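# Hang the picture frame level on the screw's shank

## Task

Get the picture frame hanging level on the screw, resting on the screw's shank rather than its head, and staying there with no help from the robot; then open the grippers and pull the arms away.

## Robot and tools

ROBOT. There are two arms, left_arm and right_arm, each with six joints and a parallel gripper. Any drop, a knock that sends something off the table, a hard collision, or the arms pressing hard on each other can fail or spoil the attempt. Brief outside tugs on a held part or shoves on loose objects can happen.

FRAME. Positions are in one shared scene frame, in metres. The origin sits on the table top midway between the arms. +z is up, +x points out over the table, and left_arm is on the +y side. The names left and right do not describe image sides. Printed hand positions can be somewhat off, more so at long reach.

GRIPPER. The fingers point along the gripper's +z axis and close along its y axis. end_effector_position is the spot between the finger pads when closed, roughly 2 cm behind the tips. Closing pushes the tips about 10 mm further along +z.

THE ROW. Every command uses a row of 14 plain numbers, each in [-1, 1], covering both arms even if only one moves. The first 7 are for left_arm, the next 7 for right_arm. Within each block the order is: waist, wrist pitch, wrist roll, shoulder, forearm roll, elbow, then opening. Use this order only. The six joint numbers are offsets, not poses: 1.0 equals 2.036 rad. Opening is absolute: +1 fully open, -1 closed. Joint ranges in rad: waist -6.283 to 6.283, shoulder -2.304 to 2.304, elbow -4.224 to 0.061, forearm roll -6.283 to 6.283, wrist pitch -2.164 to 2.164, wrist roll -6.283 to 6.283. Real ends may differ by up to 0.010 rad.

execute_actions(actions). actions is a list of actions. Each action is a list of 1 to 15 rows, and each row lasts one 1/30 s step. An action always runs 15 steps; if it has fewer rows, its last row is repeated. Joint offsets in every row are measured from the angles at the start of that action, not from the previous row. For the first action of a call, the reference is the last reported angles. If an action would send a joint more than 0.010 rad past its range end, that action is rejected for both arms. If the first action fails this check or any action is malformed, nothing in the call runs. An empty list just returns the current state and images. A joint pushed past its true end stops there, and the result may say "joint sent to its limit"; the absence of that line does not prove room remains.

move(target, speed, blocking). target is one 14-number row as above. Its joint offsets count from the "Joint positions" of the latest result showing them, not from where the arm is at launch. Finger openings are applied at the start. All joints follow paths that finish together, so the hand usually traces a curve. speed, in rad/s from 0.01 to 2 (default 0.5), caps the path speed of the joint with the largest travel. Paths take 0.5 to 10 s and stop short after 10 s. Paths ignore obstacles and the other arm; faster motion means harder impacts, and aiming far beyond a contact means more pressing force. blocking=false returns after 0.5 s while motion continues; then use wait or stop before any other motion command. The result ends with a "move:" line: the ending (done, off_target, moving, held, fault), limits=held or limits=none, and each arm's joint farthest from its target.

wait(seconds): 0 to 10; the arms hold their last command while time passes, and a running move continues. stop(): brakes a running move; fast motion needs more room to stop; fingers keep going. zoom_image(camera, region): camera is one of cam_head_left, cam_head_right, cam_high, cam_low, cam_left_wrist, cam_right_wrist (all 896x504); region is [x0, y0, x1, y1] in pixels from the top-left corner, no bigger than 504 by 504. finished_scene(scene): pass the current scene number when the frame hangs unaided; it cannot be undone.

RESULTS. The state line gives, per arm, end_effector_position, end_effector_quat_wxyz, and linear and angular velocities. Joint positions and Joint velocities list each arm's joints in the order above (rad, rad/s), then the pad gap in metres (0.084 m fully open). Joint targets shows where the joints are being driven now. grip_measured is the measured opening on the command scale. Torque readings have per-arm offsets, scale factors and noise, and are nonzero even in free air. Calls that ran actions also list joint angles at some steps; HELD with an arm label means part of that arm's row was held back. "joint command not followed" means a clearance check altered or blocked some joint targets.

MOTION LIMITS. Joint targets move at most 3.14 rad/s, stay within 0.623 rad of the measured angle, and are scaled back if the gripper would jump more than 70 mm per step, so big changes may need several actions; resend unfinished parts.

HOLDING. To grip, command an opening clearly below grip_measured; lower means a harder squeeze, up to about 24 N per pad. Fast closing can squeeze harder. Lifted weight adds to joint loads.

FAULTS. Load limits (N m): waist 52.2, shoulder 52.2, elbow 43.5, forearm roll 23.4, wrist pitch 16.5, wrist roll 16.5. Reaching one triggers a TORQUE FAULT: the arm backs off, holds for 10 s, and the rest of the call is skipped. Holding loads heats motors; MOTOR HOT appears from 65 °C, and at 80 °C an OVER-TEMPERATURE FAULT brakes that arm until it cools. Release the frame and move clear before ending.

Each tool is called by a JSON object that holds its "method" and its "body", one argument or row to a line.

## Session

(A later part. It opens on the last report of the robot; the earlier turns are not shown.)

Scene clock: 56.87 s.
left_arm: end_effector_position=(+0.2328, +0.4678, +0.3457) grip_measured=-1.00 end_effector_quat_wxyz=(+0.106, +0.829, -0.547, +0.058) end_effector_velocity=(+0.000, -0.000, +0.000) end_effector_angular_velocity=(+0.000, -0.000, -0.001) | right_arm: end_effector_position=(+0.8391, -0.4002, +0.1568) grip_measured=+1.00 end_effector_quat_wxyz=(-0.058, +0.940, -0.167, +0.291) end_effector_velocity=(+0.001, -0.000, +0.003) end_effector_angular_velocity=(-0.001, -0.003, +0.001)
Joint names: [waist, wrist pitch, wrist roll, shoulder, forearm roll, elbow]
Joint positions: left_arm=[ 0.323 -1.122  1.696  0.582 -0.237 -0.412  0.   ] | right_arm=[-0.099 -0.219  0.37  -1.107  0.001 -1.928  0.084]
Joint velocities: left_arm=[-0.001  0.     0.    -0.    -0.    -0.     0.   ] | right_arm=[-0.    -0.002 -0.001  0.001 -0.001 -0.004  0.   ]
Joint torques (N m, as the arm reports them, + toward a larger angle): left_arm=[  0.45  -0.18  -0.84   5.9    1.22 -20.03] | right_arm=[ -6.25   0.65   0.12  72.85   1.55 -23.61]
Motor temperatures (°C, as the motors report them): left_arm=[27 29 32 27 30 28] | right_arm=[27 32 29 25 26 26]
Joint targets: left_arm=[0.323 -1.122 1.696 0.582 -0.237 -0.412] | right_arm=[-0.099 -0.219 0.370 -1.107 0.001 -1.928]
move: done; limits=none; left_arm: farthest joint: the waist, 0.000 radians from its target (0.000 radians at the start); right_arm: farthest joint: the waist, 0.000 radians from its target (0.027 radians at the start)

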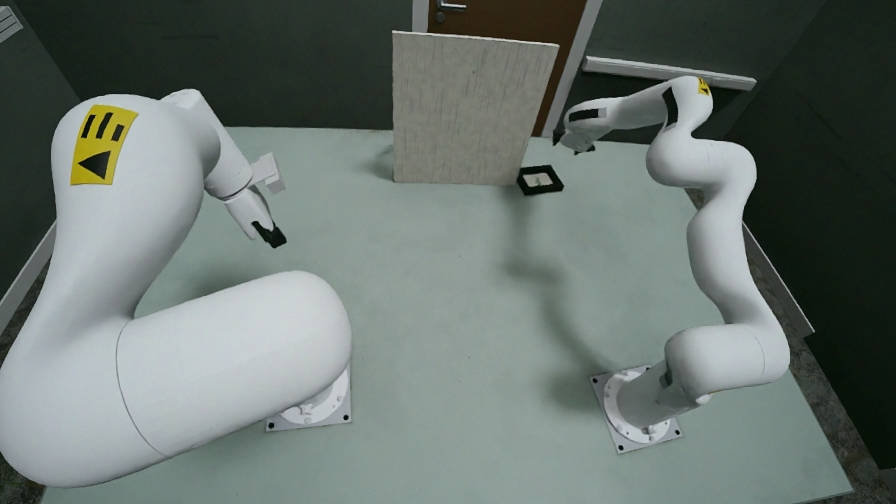

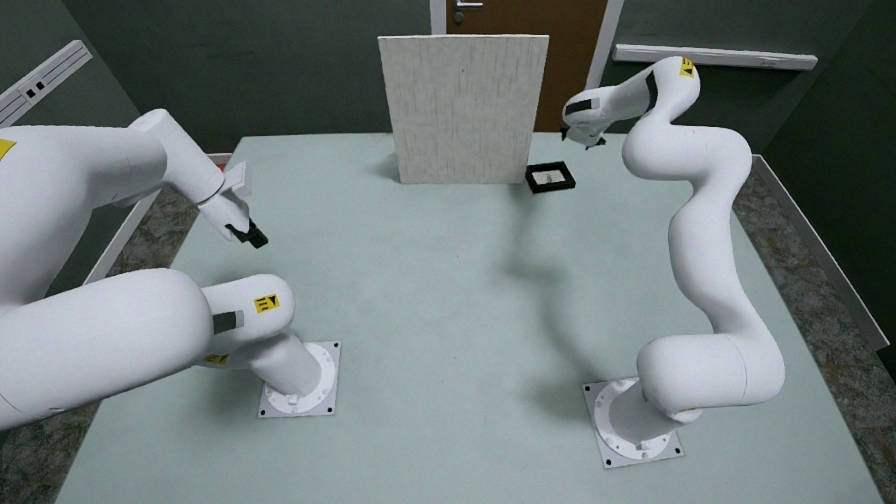

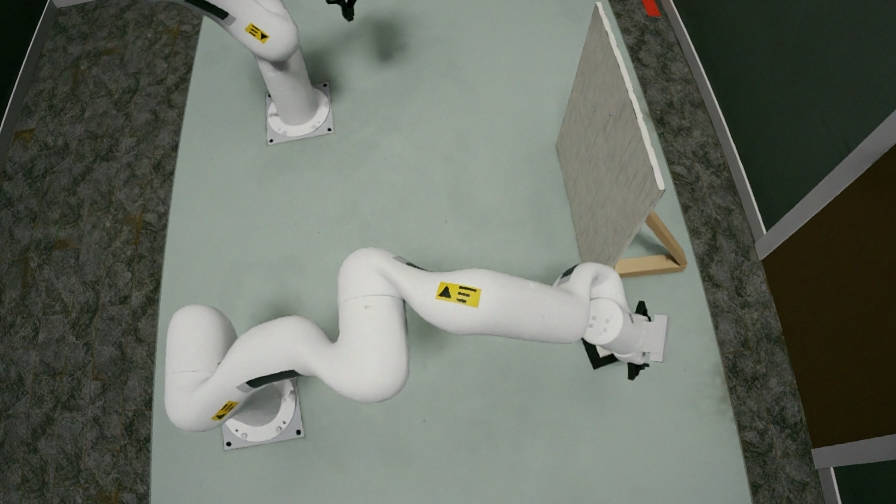

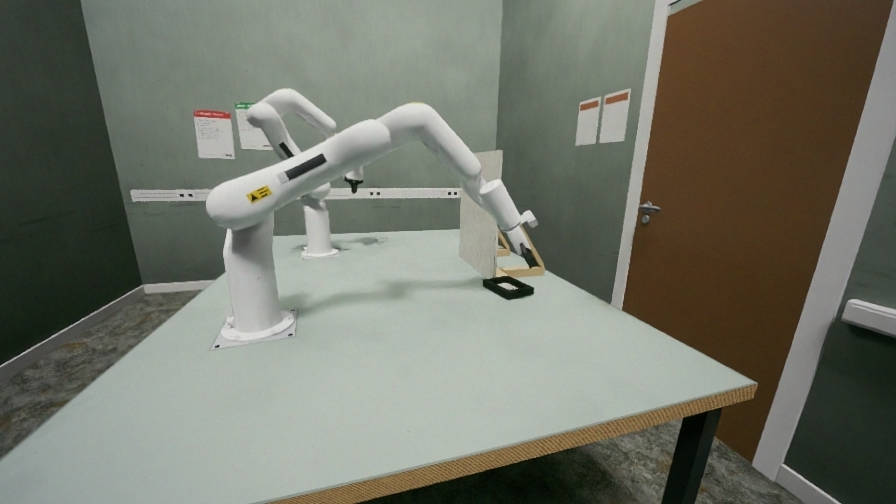

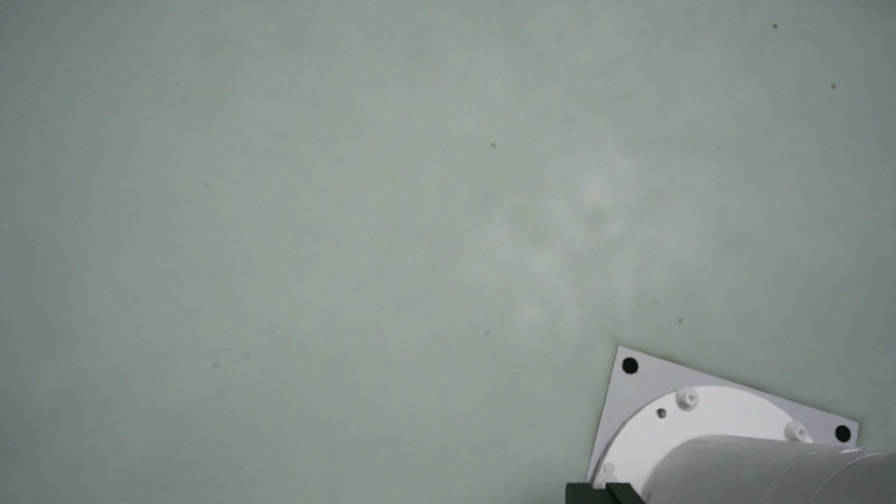

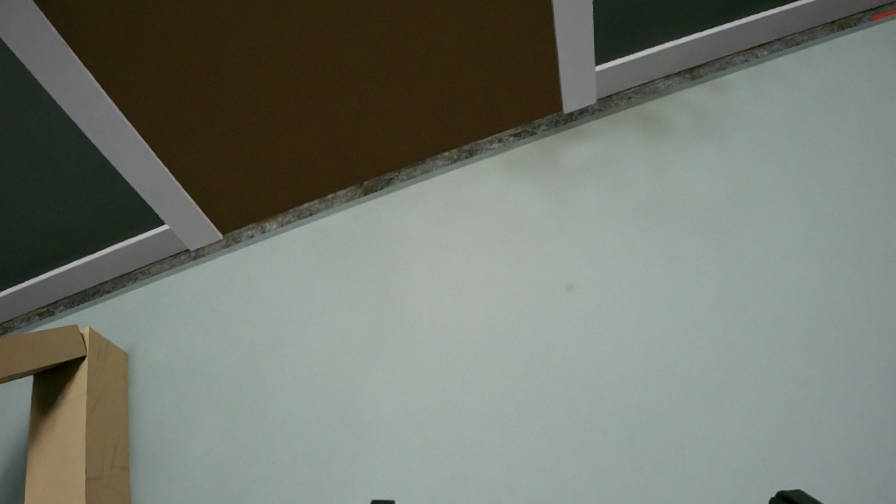

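{"method": "execute_actions", "body": {
  "actions": [
    [[0,0,0,0,0,0,-1,0,-0.12,-0.15,0,0,0,1],[0,0,0,0,0,0,-1,0,-0.245,-0.3,0,0,0,1]],
    [[0,0,0,0,0,0,-1,0,0,0,0,0,0,1]]
  ]
}}

Scene clock: 58.40 s.
left_arm: end_effector_position=(+0.2328, +0.4678, +0.3457) grip_measured=-1.00 end_effector_quat_wxyz=(+0.106, +0.829, -0.547, +0.058) end_effector_velocity=(+0.000, -0.000, +0.000) end_effector_angular_velocity=(-0.000, -0.002, +0.003) | right_arm: end_effector_position=(+0.7264, -0.4023, +0.1152) grip_measured=+1.00 end_effector_quat_wxyz=(+0.006, +0.990, +0.128, +0.053) end_effector_velocity=(-0.000, -0.000, -0.000) end_effector_angular_velocity=(+0.000, +0.001, -0.000)
Joint names: [waist, wrist pitch, wrist roll, shoulder, forearm roll, elbow]
Joint positions: left_arm=[ 0.323 -1.122  1.696  0.582 -0.237 -0.412  0.   ] | right_arm=[-0.099 -0.715 -0.238 -1.107  0.001 -1.928  0.084]
Joint velocities: left_arm=[ 0.001  0.001 -0.001  0.    -0.002  0.     0.   ] | right_arm=[-0.     0.    -0.     0.     0.     0.001  0.   ]
Joint torques (N m, as the arm reports them, + toward a larger angle): left_arm=[ -0.25  -0.21  -0.83   5.45   0.96 -19.4 ] | right_arm=[ -6.23  -0.03   0.17  72.4    1.62 -23.14]
Motor temperatures (°C, as the motors report them): left_arm=[27 29 32 27 30 28] | right_arm=[27 32 29 25 26 26]
Joint targets: left_arm=[0.323 -1.122 1.696 0.582 -0.237 -0.412] | right_arm=[-0.099 -0.716 -0.239 -1.107 0.001 -1.928]
Step readings (joint positions; steps 1 to 15: 1st action; 16 to 30: 2nd action):
0: left_arm=[0.323 -1.122 1.696 0.582 -0.237 -0.412] | right_arm=[-0.099 -0.219 0.370 -1.107 0.001 -1.928]
1: left_arm=[0.323 -1.122 1.696 0.582 -0.237 -0.412] | right_arm=[-0.099 -0.219 0.370 -1.107 0.001 -1.928]
2: left_arm=[0.323 -1.122 1.696 0.582 -0.237 -0.412] | right_arm=[-0.099 -0.225 0.362 -1.107 0.001 -1.929]
4: left_arm=[0.323 -1.122 1.696 0.582 -0.237 -0.412] | right_arm=[-0.099 -0.277 0.297 -1.106 0.001 -1.929]
8: left_arm=[0.323 -1.122 1.696 0.582 -0.237 -0.412] | right_arm=[-0.099 -0.540 -0.024 -1.107 0.001 -1.928]
15: left_arm=[0.323 -1.122 1.696 0.582 -0.237 -0.412] | right_arm=[-0.099 -0.716 -0.239 -1.107 0.001 -1.928]
16: left_arm=[0.323 -1.122 1.696 0.582 -0.237 -0.412] | right_arm=[-0.099 -0.716 -0.239 -1.107 0.001 -1.928]
17: left_arm=[0.323 -1.122 1.696 0.582 -0.237 -0.412] | right_arm=[-0.099 -0.716 -0.239 -1.107 0.001 -1.928]
19: left_arm=[0.323 -1.122 1.696 0.582 -0.237 -0.412] | right_arm=[-0.099 -0.715 -0.238 -1.107 0.001 -1.928]
23: left_arm=[0.323 -1.122 1.696 0.582 -0.237 -0.412] | right_arm=[-0.099 -0.715 -0.238 -1.107 0.001 -1.928]
30: Joint positions above

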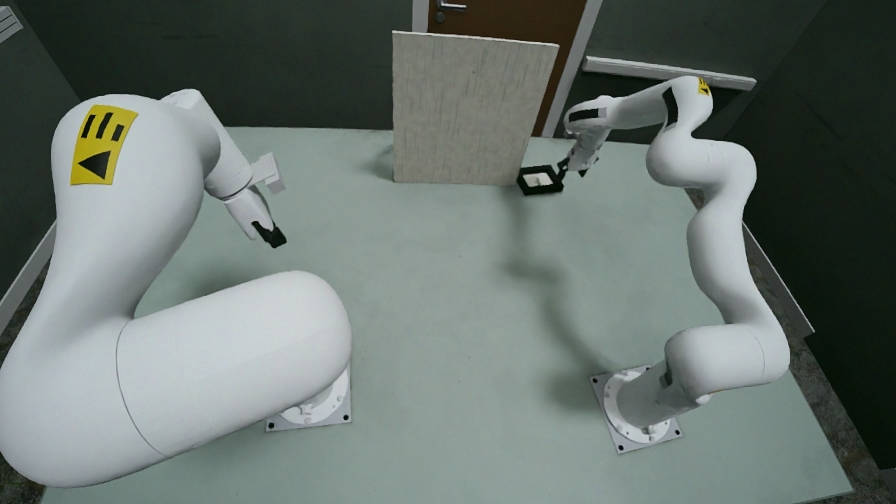

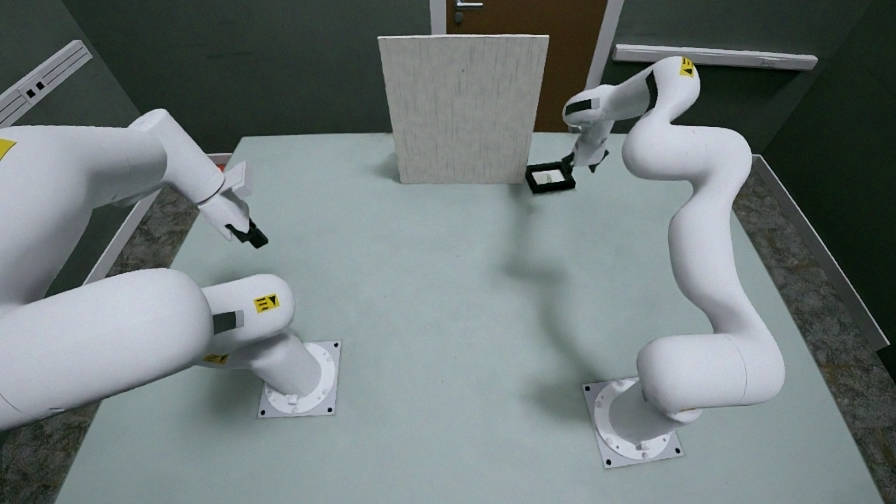

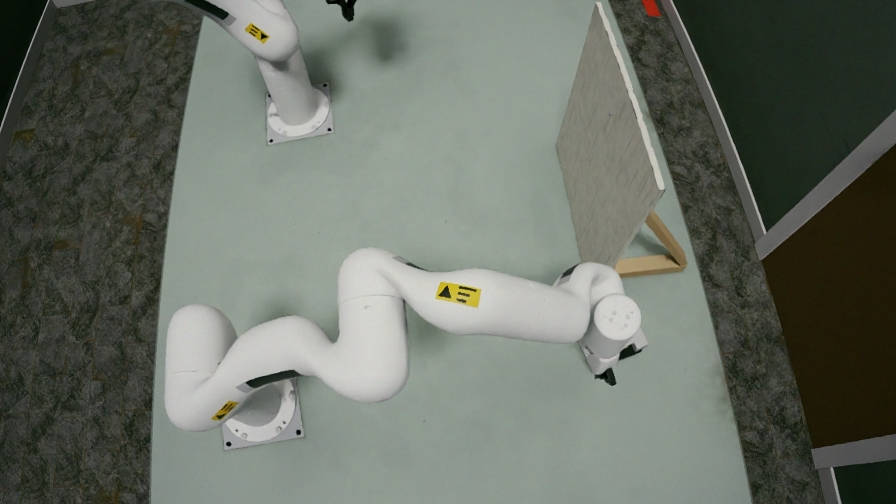

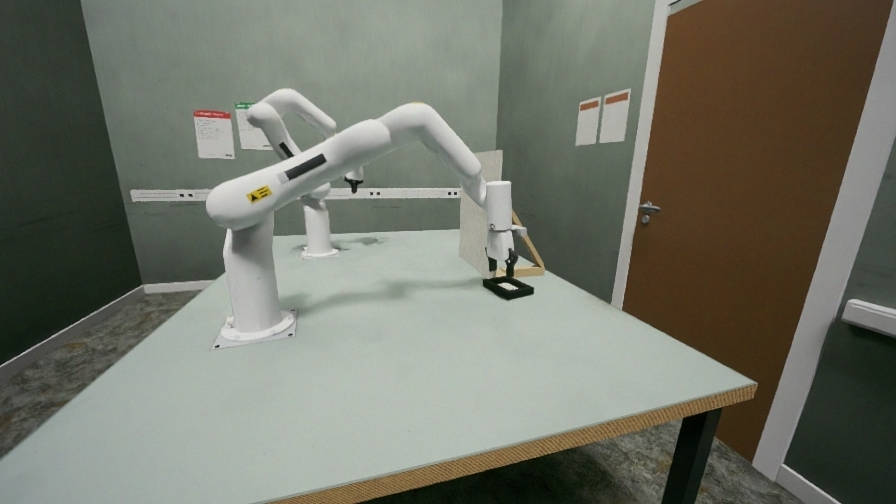

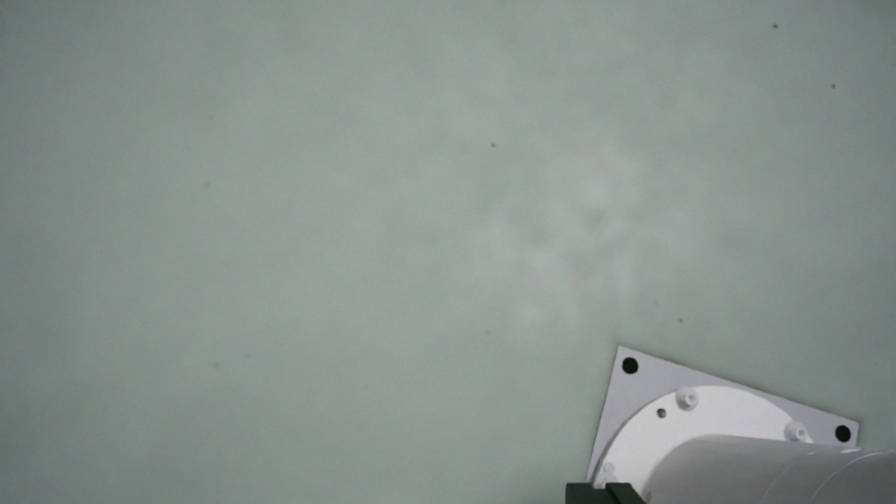

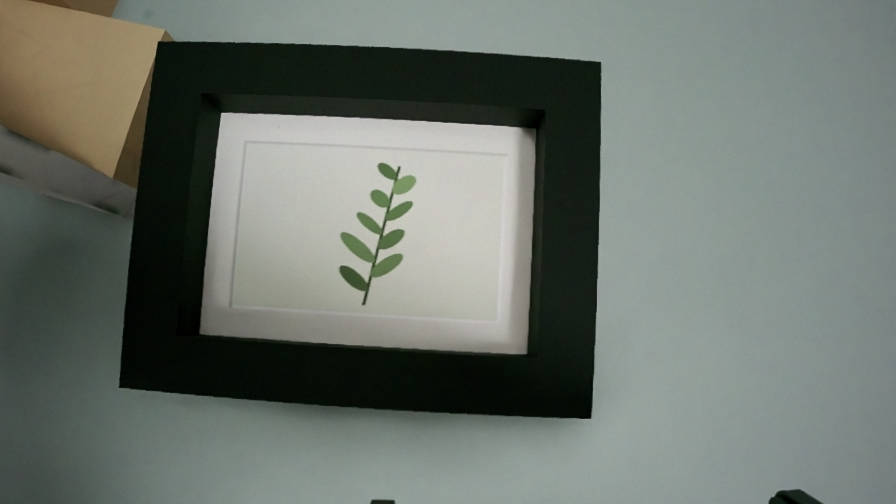

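{"method": "execute_actions", "body": {
  "actions": [
    [[0,0,0,0,0,0,-1,0.004,0.045,0,-0.045,0,0,1]],
    [[0,0,0,0,0,0,-1,0,0,0,0,0,0,1]]
  ]
}}

Scene clock: 59.57 s.
left_arm: end_effector_position=(+0.2328, +0.4678, +0.3457) grip_measured=-1.00 end_effector_quat_wxyz=(+0.106, +0.829, -0.547, +0.058) end_effector_velocity=(+0.000, -0.000, +0.000) end_effector_angular_velocity=(-0.001, -0.000, +0.001) | right_arm: end_effector_position=(+0.7231, -0.3960, +0.0464) grip_measured=+1.00 end_effector_quat_wxyz=(+0.005, +0.990, +0.132, +0.054) end_effector_velocity=(+0.000, +0.001, +0.001) end_effector_angular_velocity=(+0.000, -0.001, +0.003)
Joint names: [waist, wrist pitch, wrist roll, shoulder, forearm roll, elbow]
Joint positions: left_arm=[ 0.323 -1.122  1.696  0.582 -0.237 -0.412  0.   ] | right_arm=[-0.091 -0.624 -0.238 -1.197  0.001 -1.929  0.084]
Joint velocities: left_arm=[-0.001 -0.    -0.001  0.    -0.001  0.     0.   ] | right_arm=[ 0.001 -0.001 -0.003  0.     0.001 -0.001  0.   ]
Joint torques (N m, as the arm reports them, + toward a larger angle): left_arm=[  0.13  -0.27  -0.8    5.25   0.9  -19.75] | right_arm=[ -5.34  -0.04   0.12  73.05   1.45 -22.17]
Motor temperatures (°C, as the motors report them): left_arm=[27 29 32 27 30 28] | right_arm=[27 32 29 25 26 26]
Joint targets: left_arm=[0.323 -1.122 1.696 0.582 -0.237 -0.412] | right_arm=[-0.091 -0.624 -0.238 -1.197 0.001 -1.929]
Step readings (joint positions; steps 1 to 15: 1st action; 16 to 30: 2nd action):
0: left_arm=[0.323 -1.122 1.696 0.582 -0.237 -0.412] | right_arm=[-0.099 -0.716 -0.239 -1.107 0.001 -1.928]
1: left_arm=[0.323 -1.122 1.696 0.582 -0.237 -0.412] | right_arm=[-0.099 -0.715 -0.239 -1.107 0.001 -1.928]
2: left_arm=[0.323 -1.122 1.696 0.582 -0.237 -0.412] | right_arm=[-0.099 -0.709 -0.239 -1.111 0.001 -1.930]
4: left_arm=[0.323 -1.122 1.696 0.582 -0.237 -0.412] | right_arm=[-0.095 -0.659 -0.238 -1.154 0.001 -1.934]
8: left_arm=[0.323 -1.122 1.696 0.582 -0.237 -0.412] | right_arm=[-0.091 -0.626 -0.238 -1.201 0.001 -1.923]
15: left_arm=[0.323 -1.122 1.696 0.582 -0.237 -0.412] | right_arm=[-0.091 -0.624 -0.238 -1.197 0.001 -1.929]
16: left_arm=[0.323 -1.122 1.696 0.582 -0.237 -0.412] | right_arm=[-0.091 -0.624 -0.238 -1.198 0.001 -1.929]
17: left_arm=[0.323 -1.122 1.696 0.582 -0.237 -0.412] | right_arm=[-0.091 -0.624 -0.238 -1.198 0.001 -1.929]
19: left_arm=[0.323 -1.122 1.696 0.582 -0.237 -0.412] | right_arm=[-0.091 -0.624 -0.238 -1.197 0.001 -1.929]
23: left_arm=[0.323 -1.122 1.696 0.582 -0.237 -0.412] | right_arm=[-0.091 -0.624 -0.238 -1.197 0.001 -1.929]
30: Joint positions above

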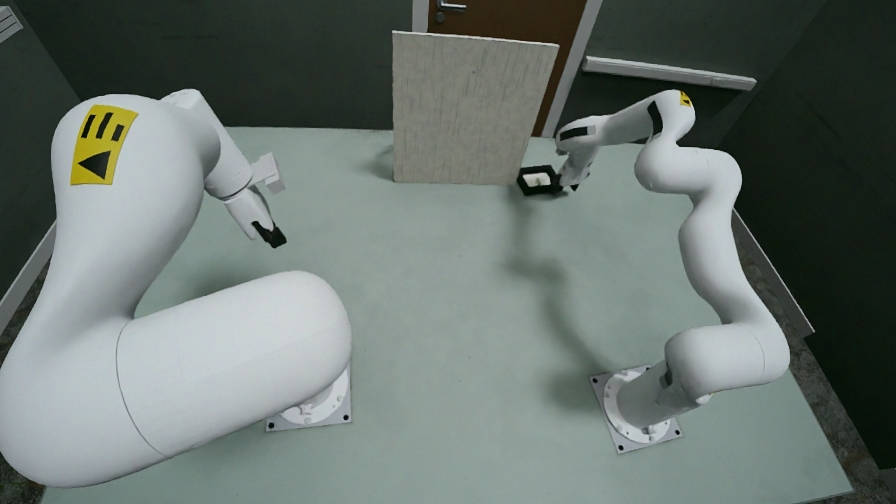

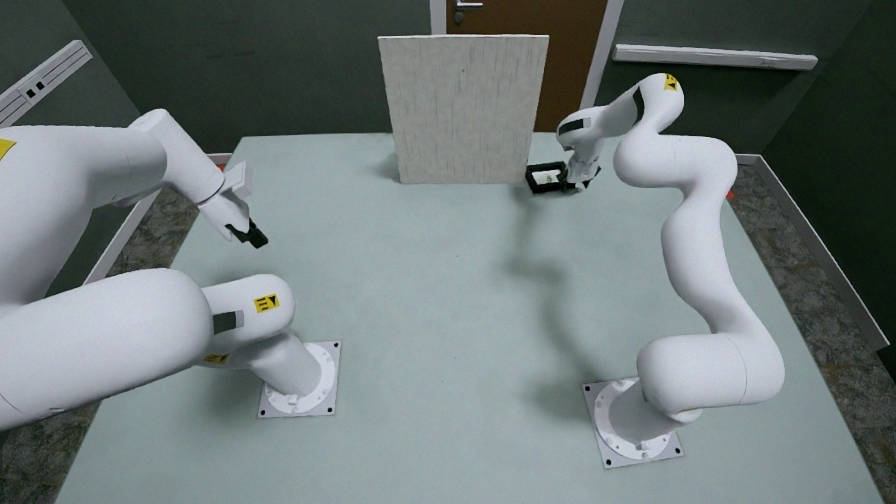

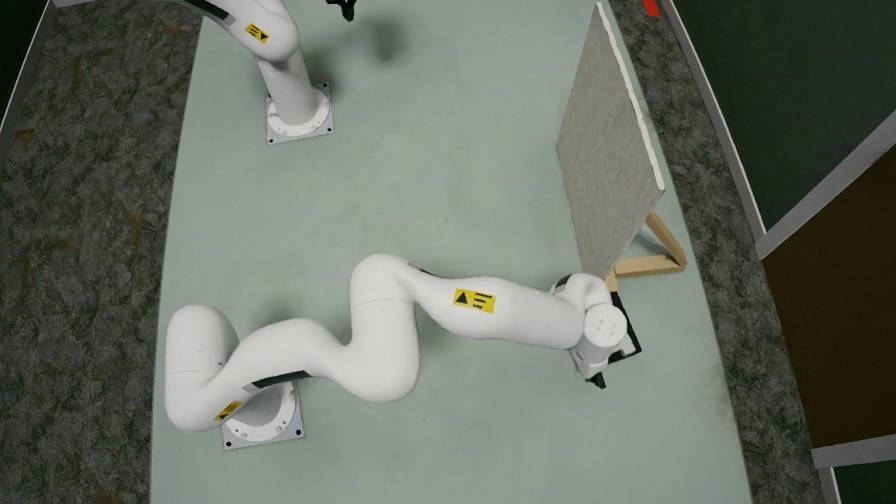

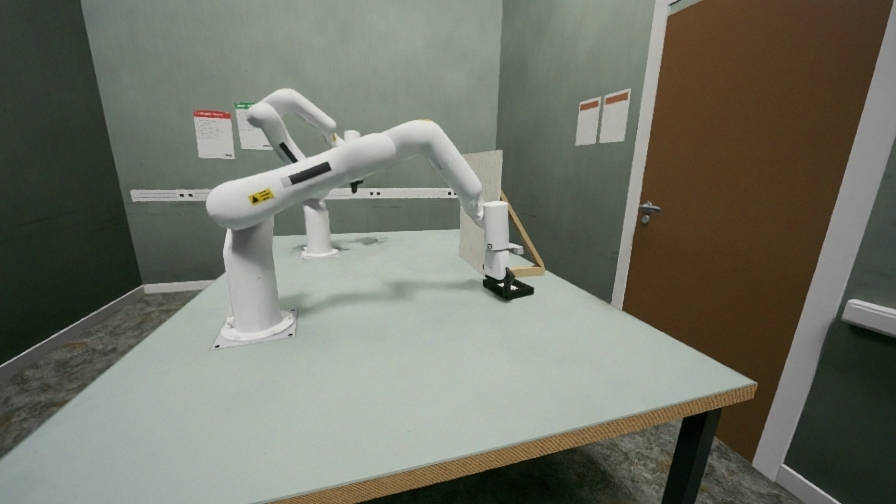

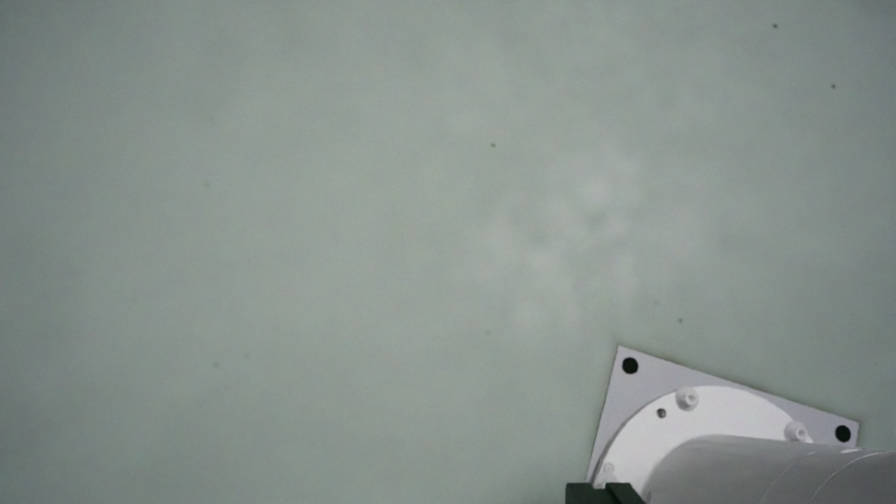

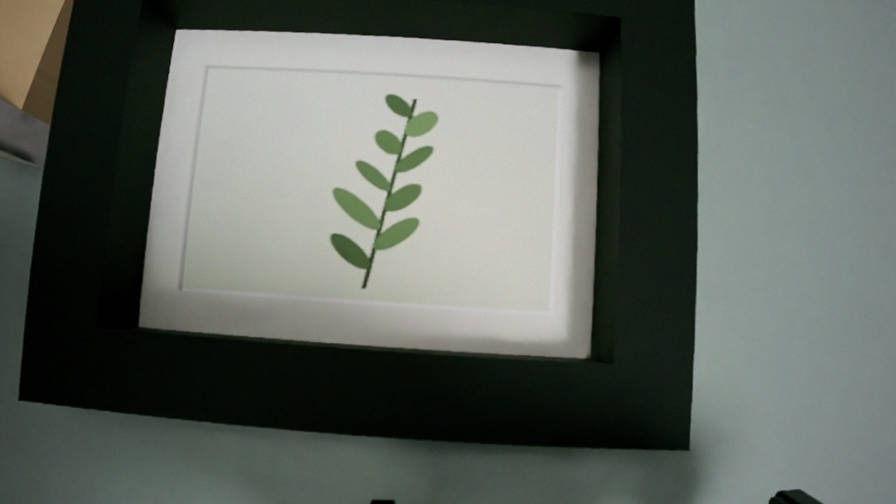

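{"method": "execute_actions", "body": {
  "actions": [
    [[0,0,0,0,0,0,-1,0.01,-0.13,0,0,0,-0.13,1]],
    [[0,0,0,0,0,0,-1,0,0.025,0,-0.025,0,0,1]]
  ]
}}

Scene clock: 61.00 s.
left_arm: end_effector_position=(+0.2328, +0.4678, +0.3457) grip_measured=-1.00 end_effector_quat_wxyz=(+0.106, +0.829, -0.547, +0.058) end_effector_velocity=(-0.000, +0.000, +0.000) end_effector_angular_velocity=(+0.002, +0.001, -0.002) | right_arm: end_effector_position=(+0.7652, -0.3782, +0.1151) grip_measured=+1.00 end_effector_quat_wxyz=(+0.005, +0.989, +0.142, +0.052) end_effector_velocity=(-0.004, -0.000, -0.008) end_effector_angular_velocity=(-0.001, +0.012, +0.001)
Joint names: [waist, wrist pitch, wrist roll, shoulder, forearm roll, elbow]
Joint positions: left_arm=[ 0.323 -1.122  1.696  0.582 -0.237 -0.412  0.   ] | right_arm=[-0.071 -0.838 -0.238 -1.249  0.001 -2.191  0.084]
Joint velocities: left_arm=[-0.    -0.001  0.001  0.     0.002 -0.     0.   ] | right_arm=[ 0.     0.    -0.001 -0.007 -0.001  0.005 -0.   ]
Joint torques (N m, as the arm reports them, + toward a larger angle): left_arm=[  0.72  -0.12  -0.83   6.1    1.03 -19.59] | right_arm=[ -6.29   0.     0.17  76.93   1.79 -24.29]
Motor temperatures (°C, as the motors report them): left_arm=[27 29 32 27 30 28] | right_arm=[27 32 29 25 26 26]
Joint targets: left_arm=[0.323 -1.122 1.696 0.582 -0.237 -0.412] | right_arm=[-0.071 -0.837 -0.238 -1.250 0.001 -2.191]
Step readings (joint positions; steps 1 to 15: 1st action; 16 to 30: 2nd action):
0: left_arm=[0.323 -1.122 1.696 0.582 -0.237 -0.412] | right_arm=[-0.091 -0.624 -0.238 -1.197 0.001 -1.929]
1: left_arm=[0.323 -1.122 1.696 0.582 -0.237 -0.412] | right_arm=[-0.091 -0.624 -0.238 -1.197 0.001 -1.929]
2: left_arm=[0.323 -1.122 1.696 0.582 -0.237 -0.412] | right_arm=[-0.091 -0.632 -0.238 -1.198 0.001 -1.934]
4: left_arm=[0.323 -1.122 1.696 0.582 -0.237 -0.412] | right_arm=[-0.086 -0.692 -0.238 -1.201 0.001 -1.990]
8: left_arm=[0.323 -1.122 1.696 0.582 -0.237 -0.412] | right_arm=[-0.074 -0.841 -0.238 -1.195 0.001 -2.149]
15: left_arm=[0.323 -1.122 1.696 0.582 -0.237 -0.412] | right_arm=[-0.071 -0.888 -0.238 -1.199 0.001 -2.191]
16: left_arm=[0.323 -1.122 1.696 0.582 -0.237 -0.412] | right_arm=[-0.071 -0.888 -0.238 -1.199 0.001 -2.191]
17: left_arm=[0.323 -1.122 1.696 0.582 -0.237 -0.412] | right_arm=[-0.071 -0.882 -0.238 -1.202 0.001 -2.193]
19: left_arm=[0.323 -1.122 1.696 0.582 -0.237 -0.412] | right_arm=[-0.071 -0.850 -0.238 -1.233 0.001 -2.194]
23: left_arm=[0.323 -1.122 1.696 0.582 -0.237 -0.412] | right_arm=[-0.071 -0.838 -0.238 -1.251 0.001 -2.188]
30: Joint positions above

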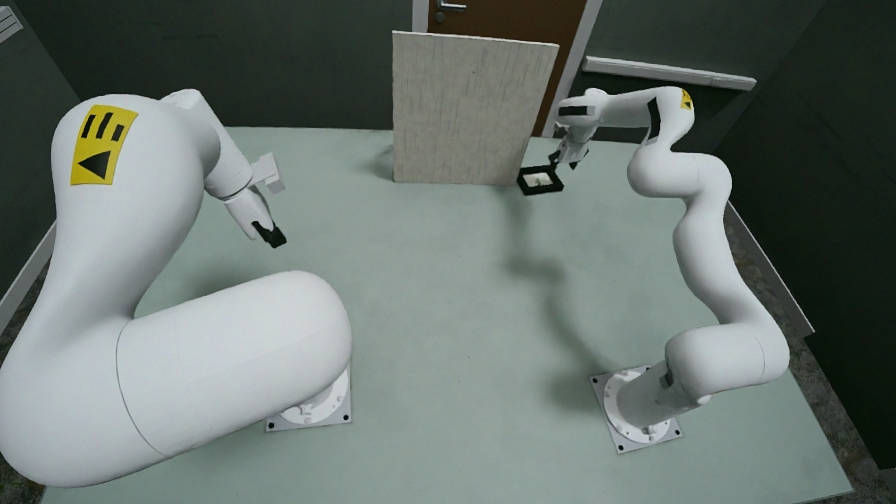

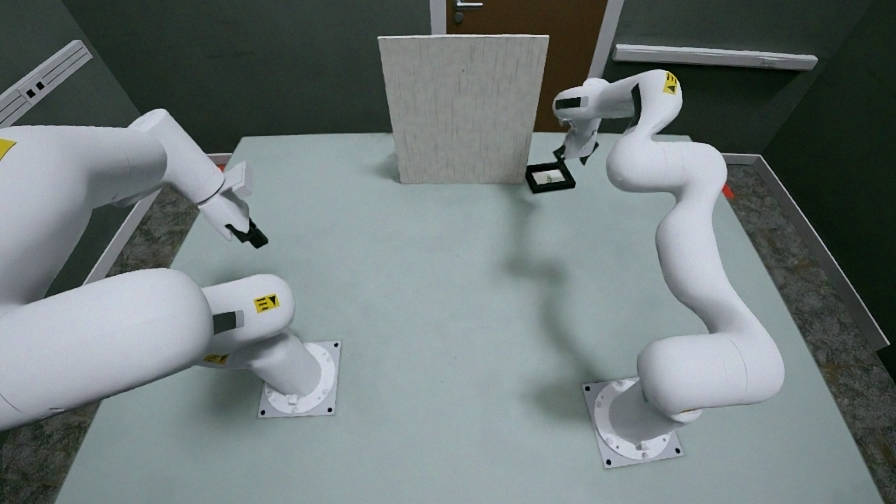

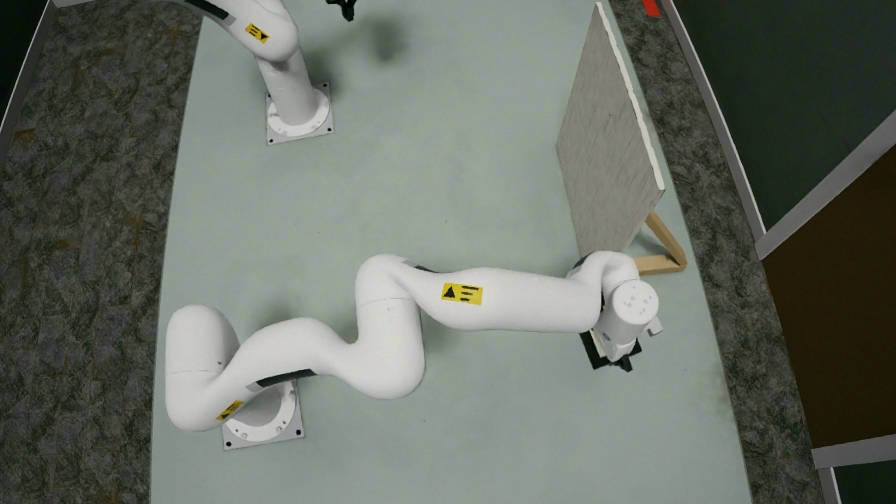

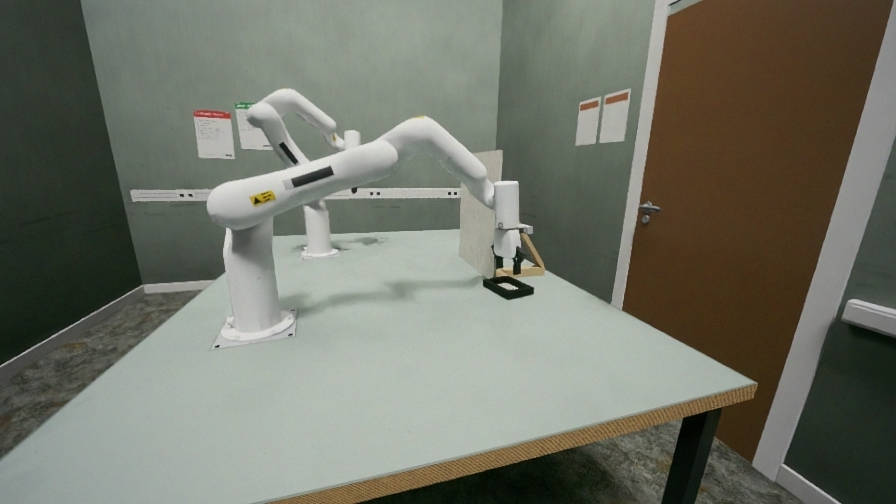

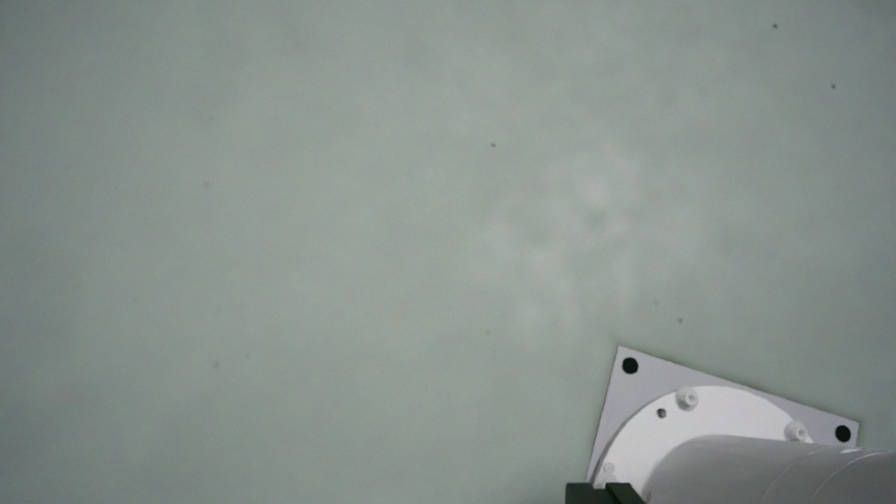

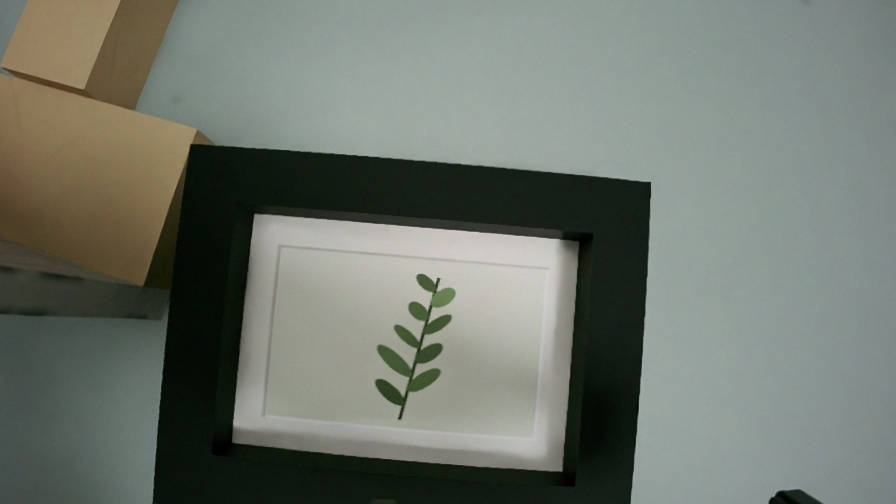

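{"method": "execute_actions", "body": {
  "actions": [
    [[0,0,0,0,0,0,-1,0.003,0.015,0,-0.075,0,-0.06,1]],
    [[0,0,0,0,0,0,-1,0,0,0,0,0,0,1]]
  ]
}}

Scene clock: 71.53 s.
left_arm: end_effector_position=(+0.2328, +0.4678, +0.3457) grip_measured=-1.00 end_effector_quat_wxyz=(+0.106, +0.829, -0.547, +0.058) end_effector_velocity=(+0.000, -0.000, +0.000) end_effector_angular_velocity=(+0.000, -0.000, -0.001) | right_arm: end_effector_position=(+0.7872, -0.3719, +0.0865) grip_measured=+1.00 end_effector_quat_wxyz=(+0.007, +0.987, +0.144, +0.073) end_effector_velocity=(-0.000, -0.001, -0.001) end_effector_angular_velocity=(+0.000, +0.001, -0.001)
Joint names: [waist, wrist pitch, wrist roll, shoulder, forearm roll, elbow]
Joint positions: left_arm=[ 0.323 -1.122  1.696  0.582 -0.237 -0.412  0.   ] | right_arm=[-0.065 -0.809 -0.238 -1.345  0.001 -2.302  0.084]
Joint velocities: left_arm=[-0.    -0.001  0.001  0.     0.    -0.001  0.   ] | right_arm=[-0.001  0.001 -0.    -0.001  0.     0.001 -0.   ]
Joint torques (N m, as the arm reports them, + toward a larger angle): left_arm=[  0.55  -0.12  -0.9    5.01   0.97 -19.5 ] | right_arm=[ -7.3    0.07   0.21  76.32   2.08 -24.22]
Motor temperatures (°C, as the motors report them): left_arm=[27 29 32 27 30 29] | right_arm=[27 32 29 26 26 26]
Joint targets: left_arm=[0.323 -1.122 1.696 0.582 -0.237 -0.412] | right_arm=[-0.065 -0.809 -0.238 -1.345 0.001 -2.302]
TORQUE FAULT: the external load on the shoulder of the right arm reached its load limit, and that arm stopped for 10 seconds. That time counts as 19 of the actions that you can send in this scene. A torque fault stops only its own arm. That arm's remaining commands of this call were not run. The shoulder of that arm moved back by up to 3 degrees. That arm holds there, with its grip as last carried out, and accepts commands again: back off and push less far. That arm stops again, at the same cost, whenever a joint's load reaches its limit.
Step readings (joint positions; steps 1 to 15: 1st action; 16 to 30: 2nd action):
0: left_arm=[0.323 -1.122 1.696 0.582 -0.237 -0.412] | right_arm=[-0.071 -0.837 -0.238 -1.249 0.001 -2.191]
1: left_arm=[0.323 -1.122 1.696 0.582 -0.237 -0.412] | right_arm=[-0.071 -0.837 -0.238 -1.250 0.001 -2.191]
2: left_arm=[0.323 -1.122 1.696 0.582 -0.237 -0.412] | right_arm=[-0.071 -0.836 -0.238 -1.255 0.001 -2.197]
4: left_arm=[0.323 -1.122 1.696 0.582 -0.237 -0.412] | right_arm=[-0.068 -0.824 -0.238 -1.307 0.001 -2.249]
8: left_arm=[0.323 -1.122 1.696 0.582 -0.237 -0.412] | right_arm=[-0.065 -0.810 -0.238 -1.394 0.001 -2.305]
15: left_arm=[0.323 -1.122 1.696 0.582 -0.237 -0.412] | right_arm=[-0.065 -0.809 -0.238 -1.343 0.001 -2.303]
16: left_arm=[0.323 -1.122 1.696 0.582 -0.237 -0.412] | right_arm=[-0.065 -0.809 -0.238 -1.345 0.001 -2.302]
17: left_arm=[0.323 -1.122 1.696 0.582 -0.237 -0.412] | right_arm=[-0.065 -0.809 -0.238 -1.346 0.001 -2.301]
19: left_arm=[0.323 -1.122 1.696 0.582 -0.237 -0.412] | right_arm=[-0.065 -0.809 -0.238 -1.347 0.001 -2.301]
23: left_arm=[0.323 -1.122 1.696 0.582 -0.237 -0.412] | right_arm=[-0.065 -0.809 -0.238 -1.346 0.001 -2.302]
30: left_arm=[0.323 -1.122 1.696 0.582 -0.237 -0.412] | right_arm=[-0.065 -0.809 -0.238 -1.345 0.001 -2.302]

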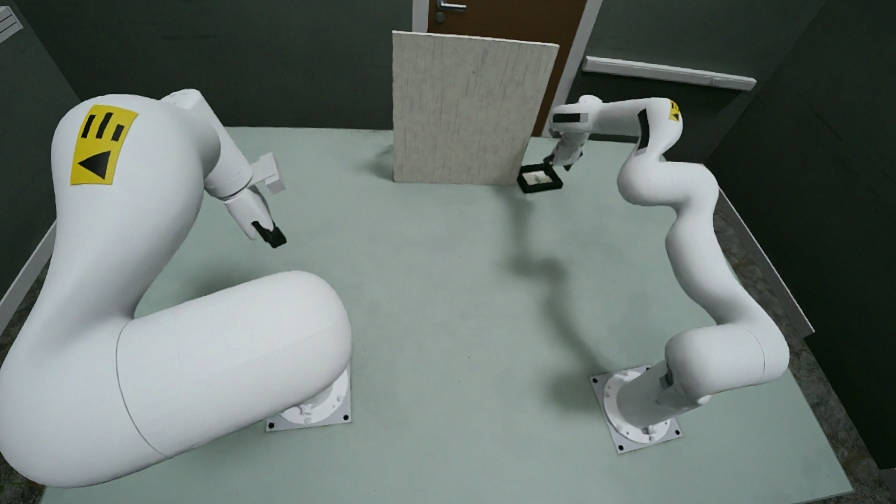

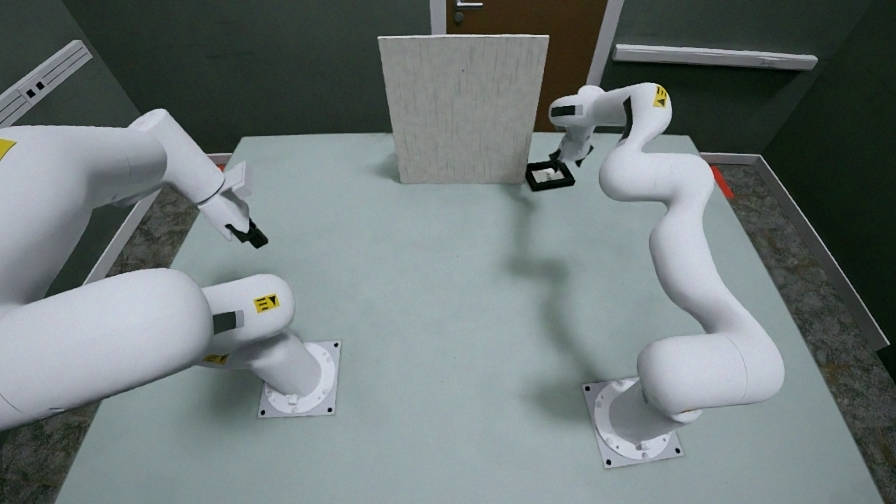

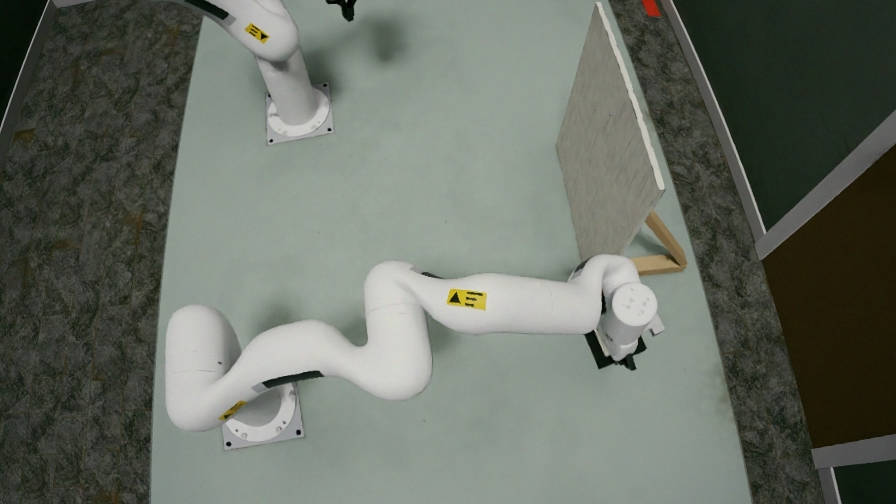

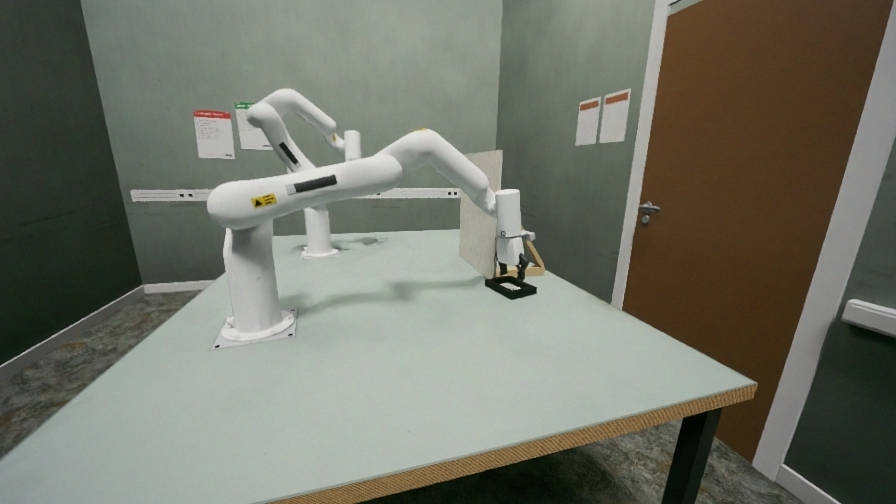

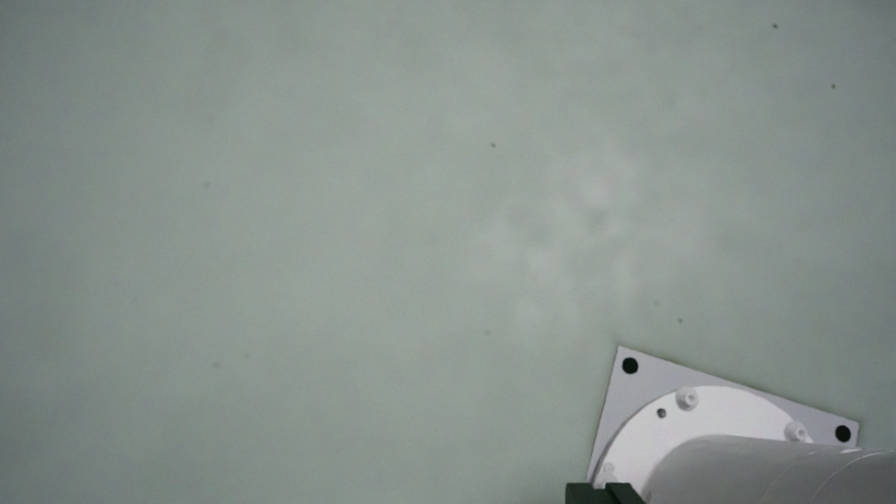

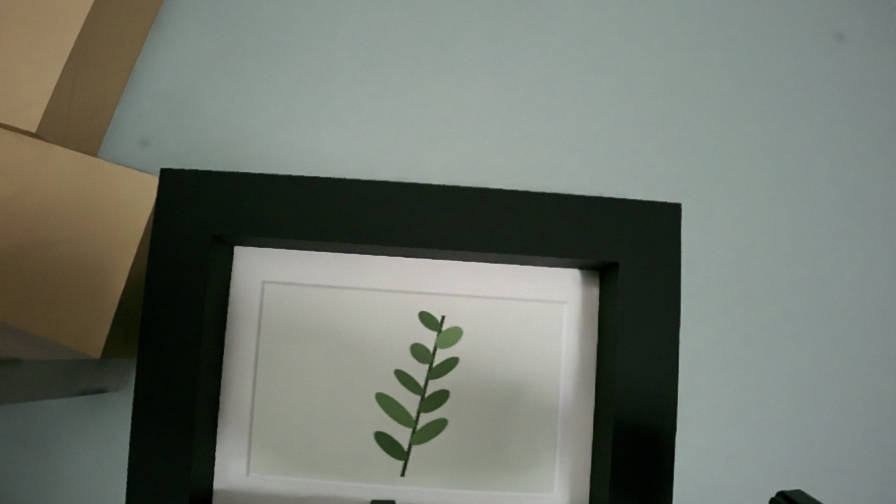

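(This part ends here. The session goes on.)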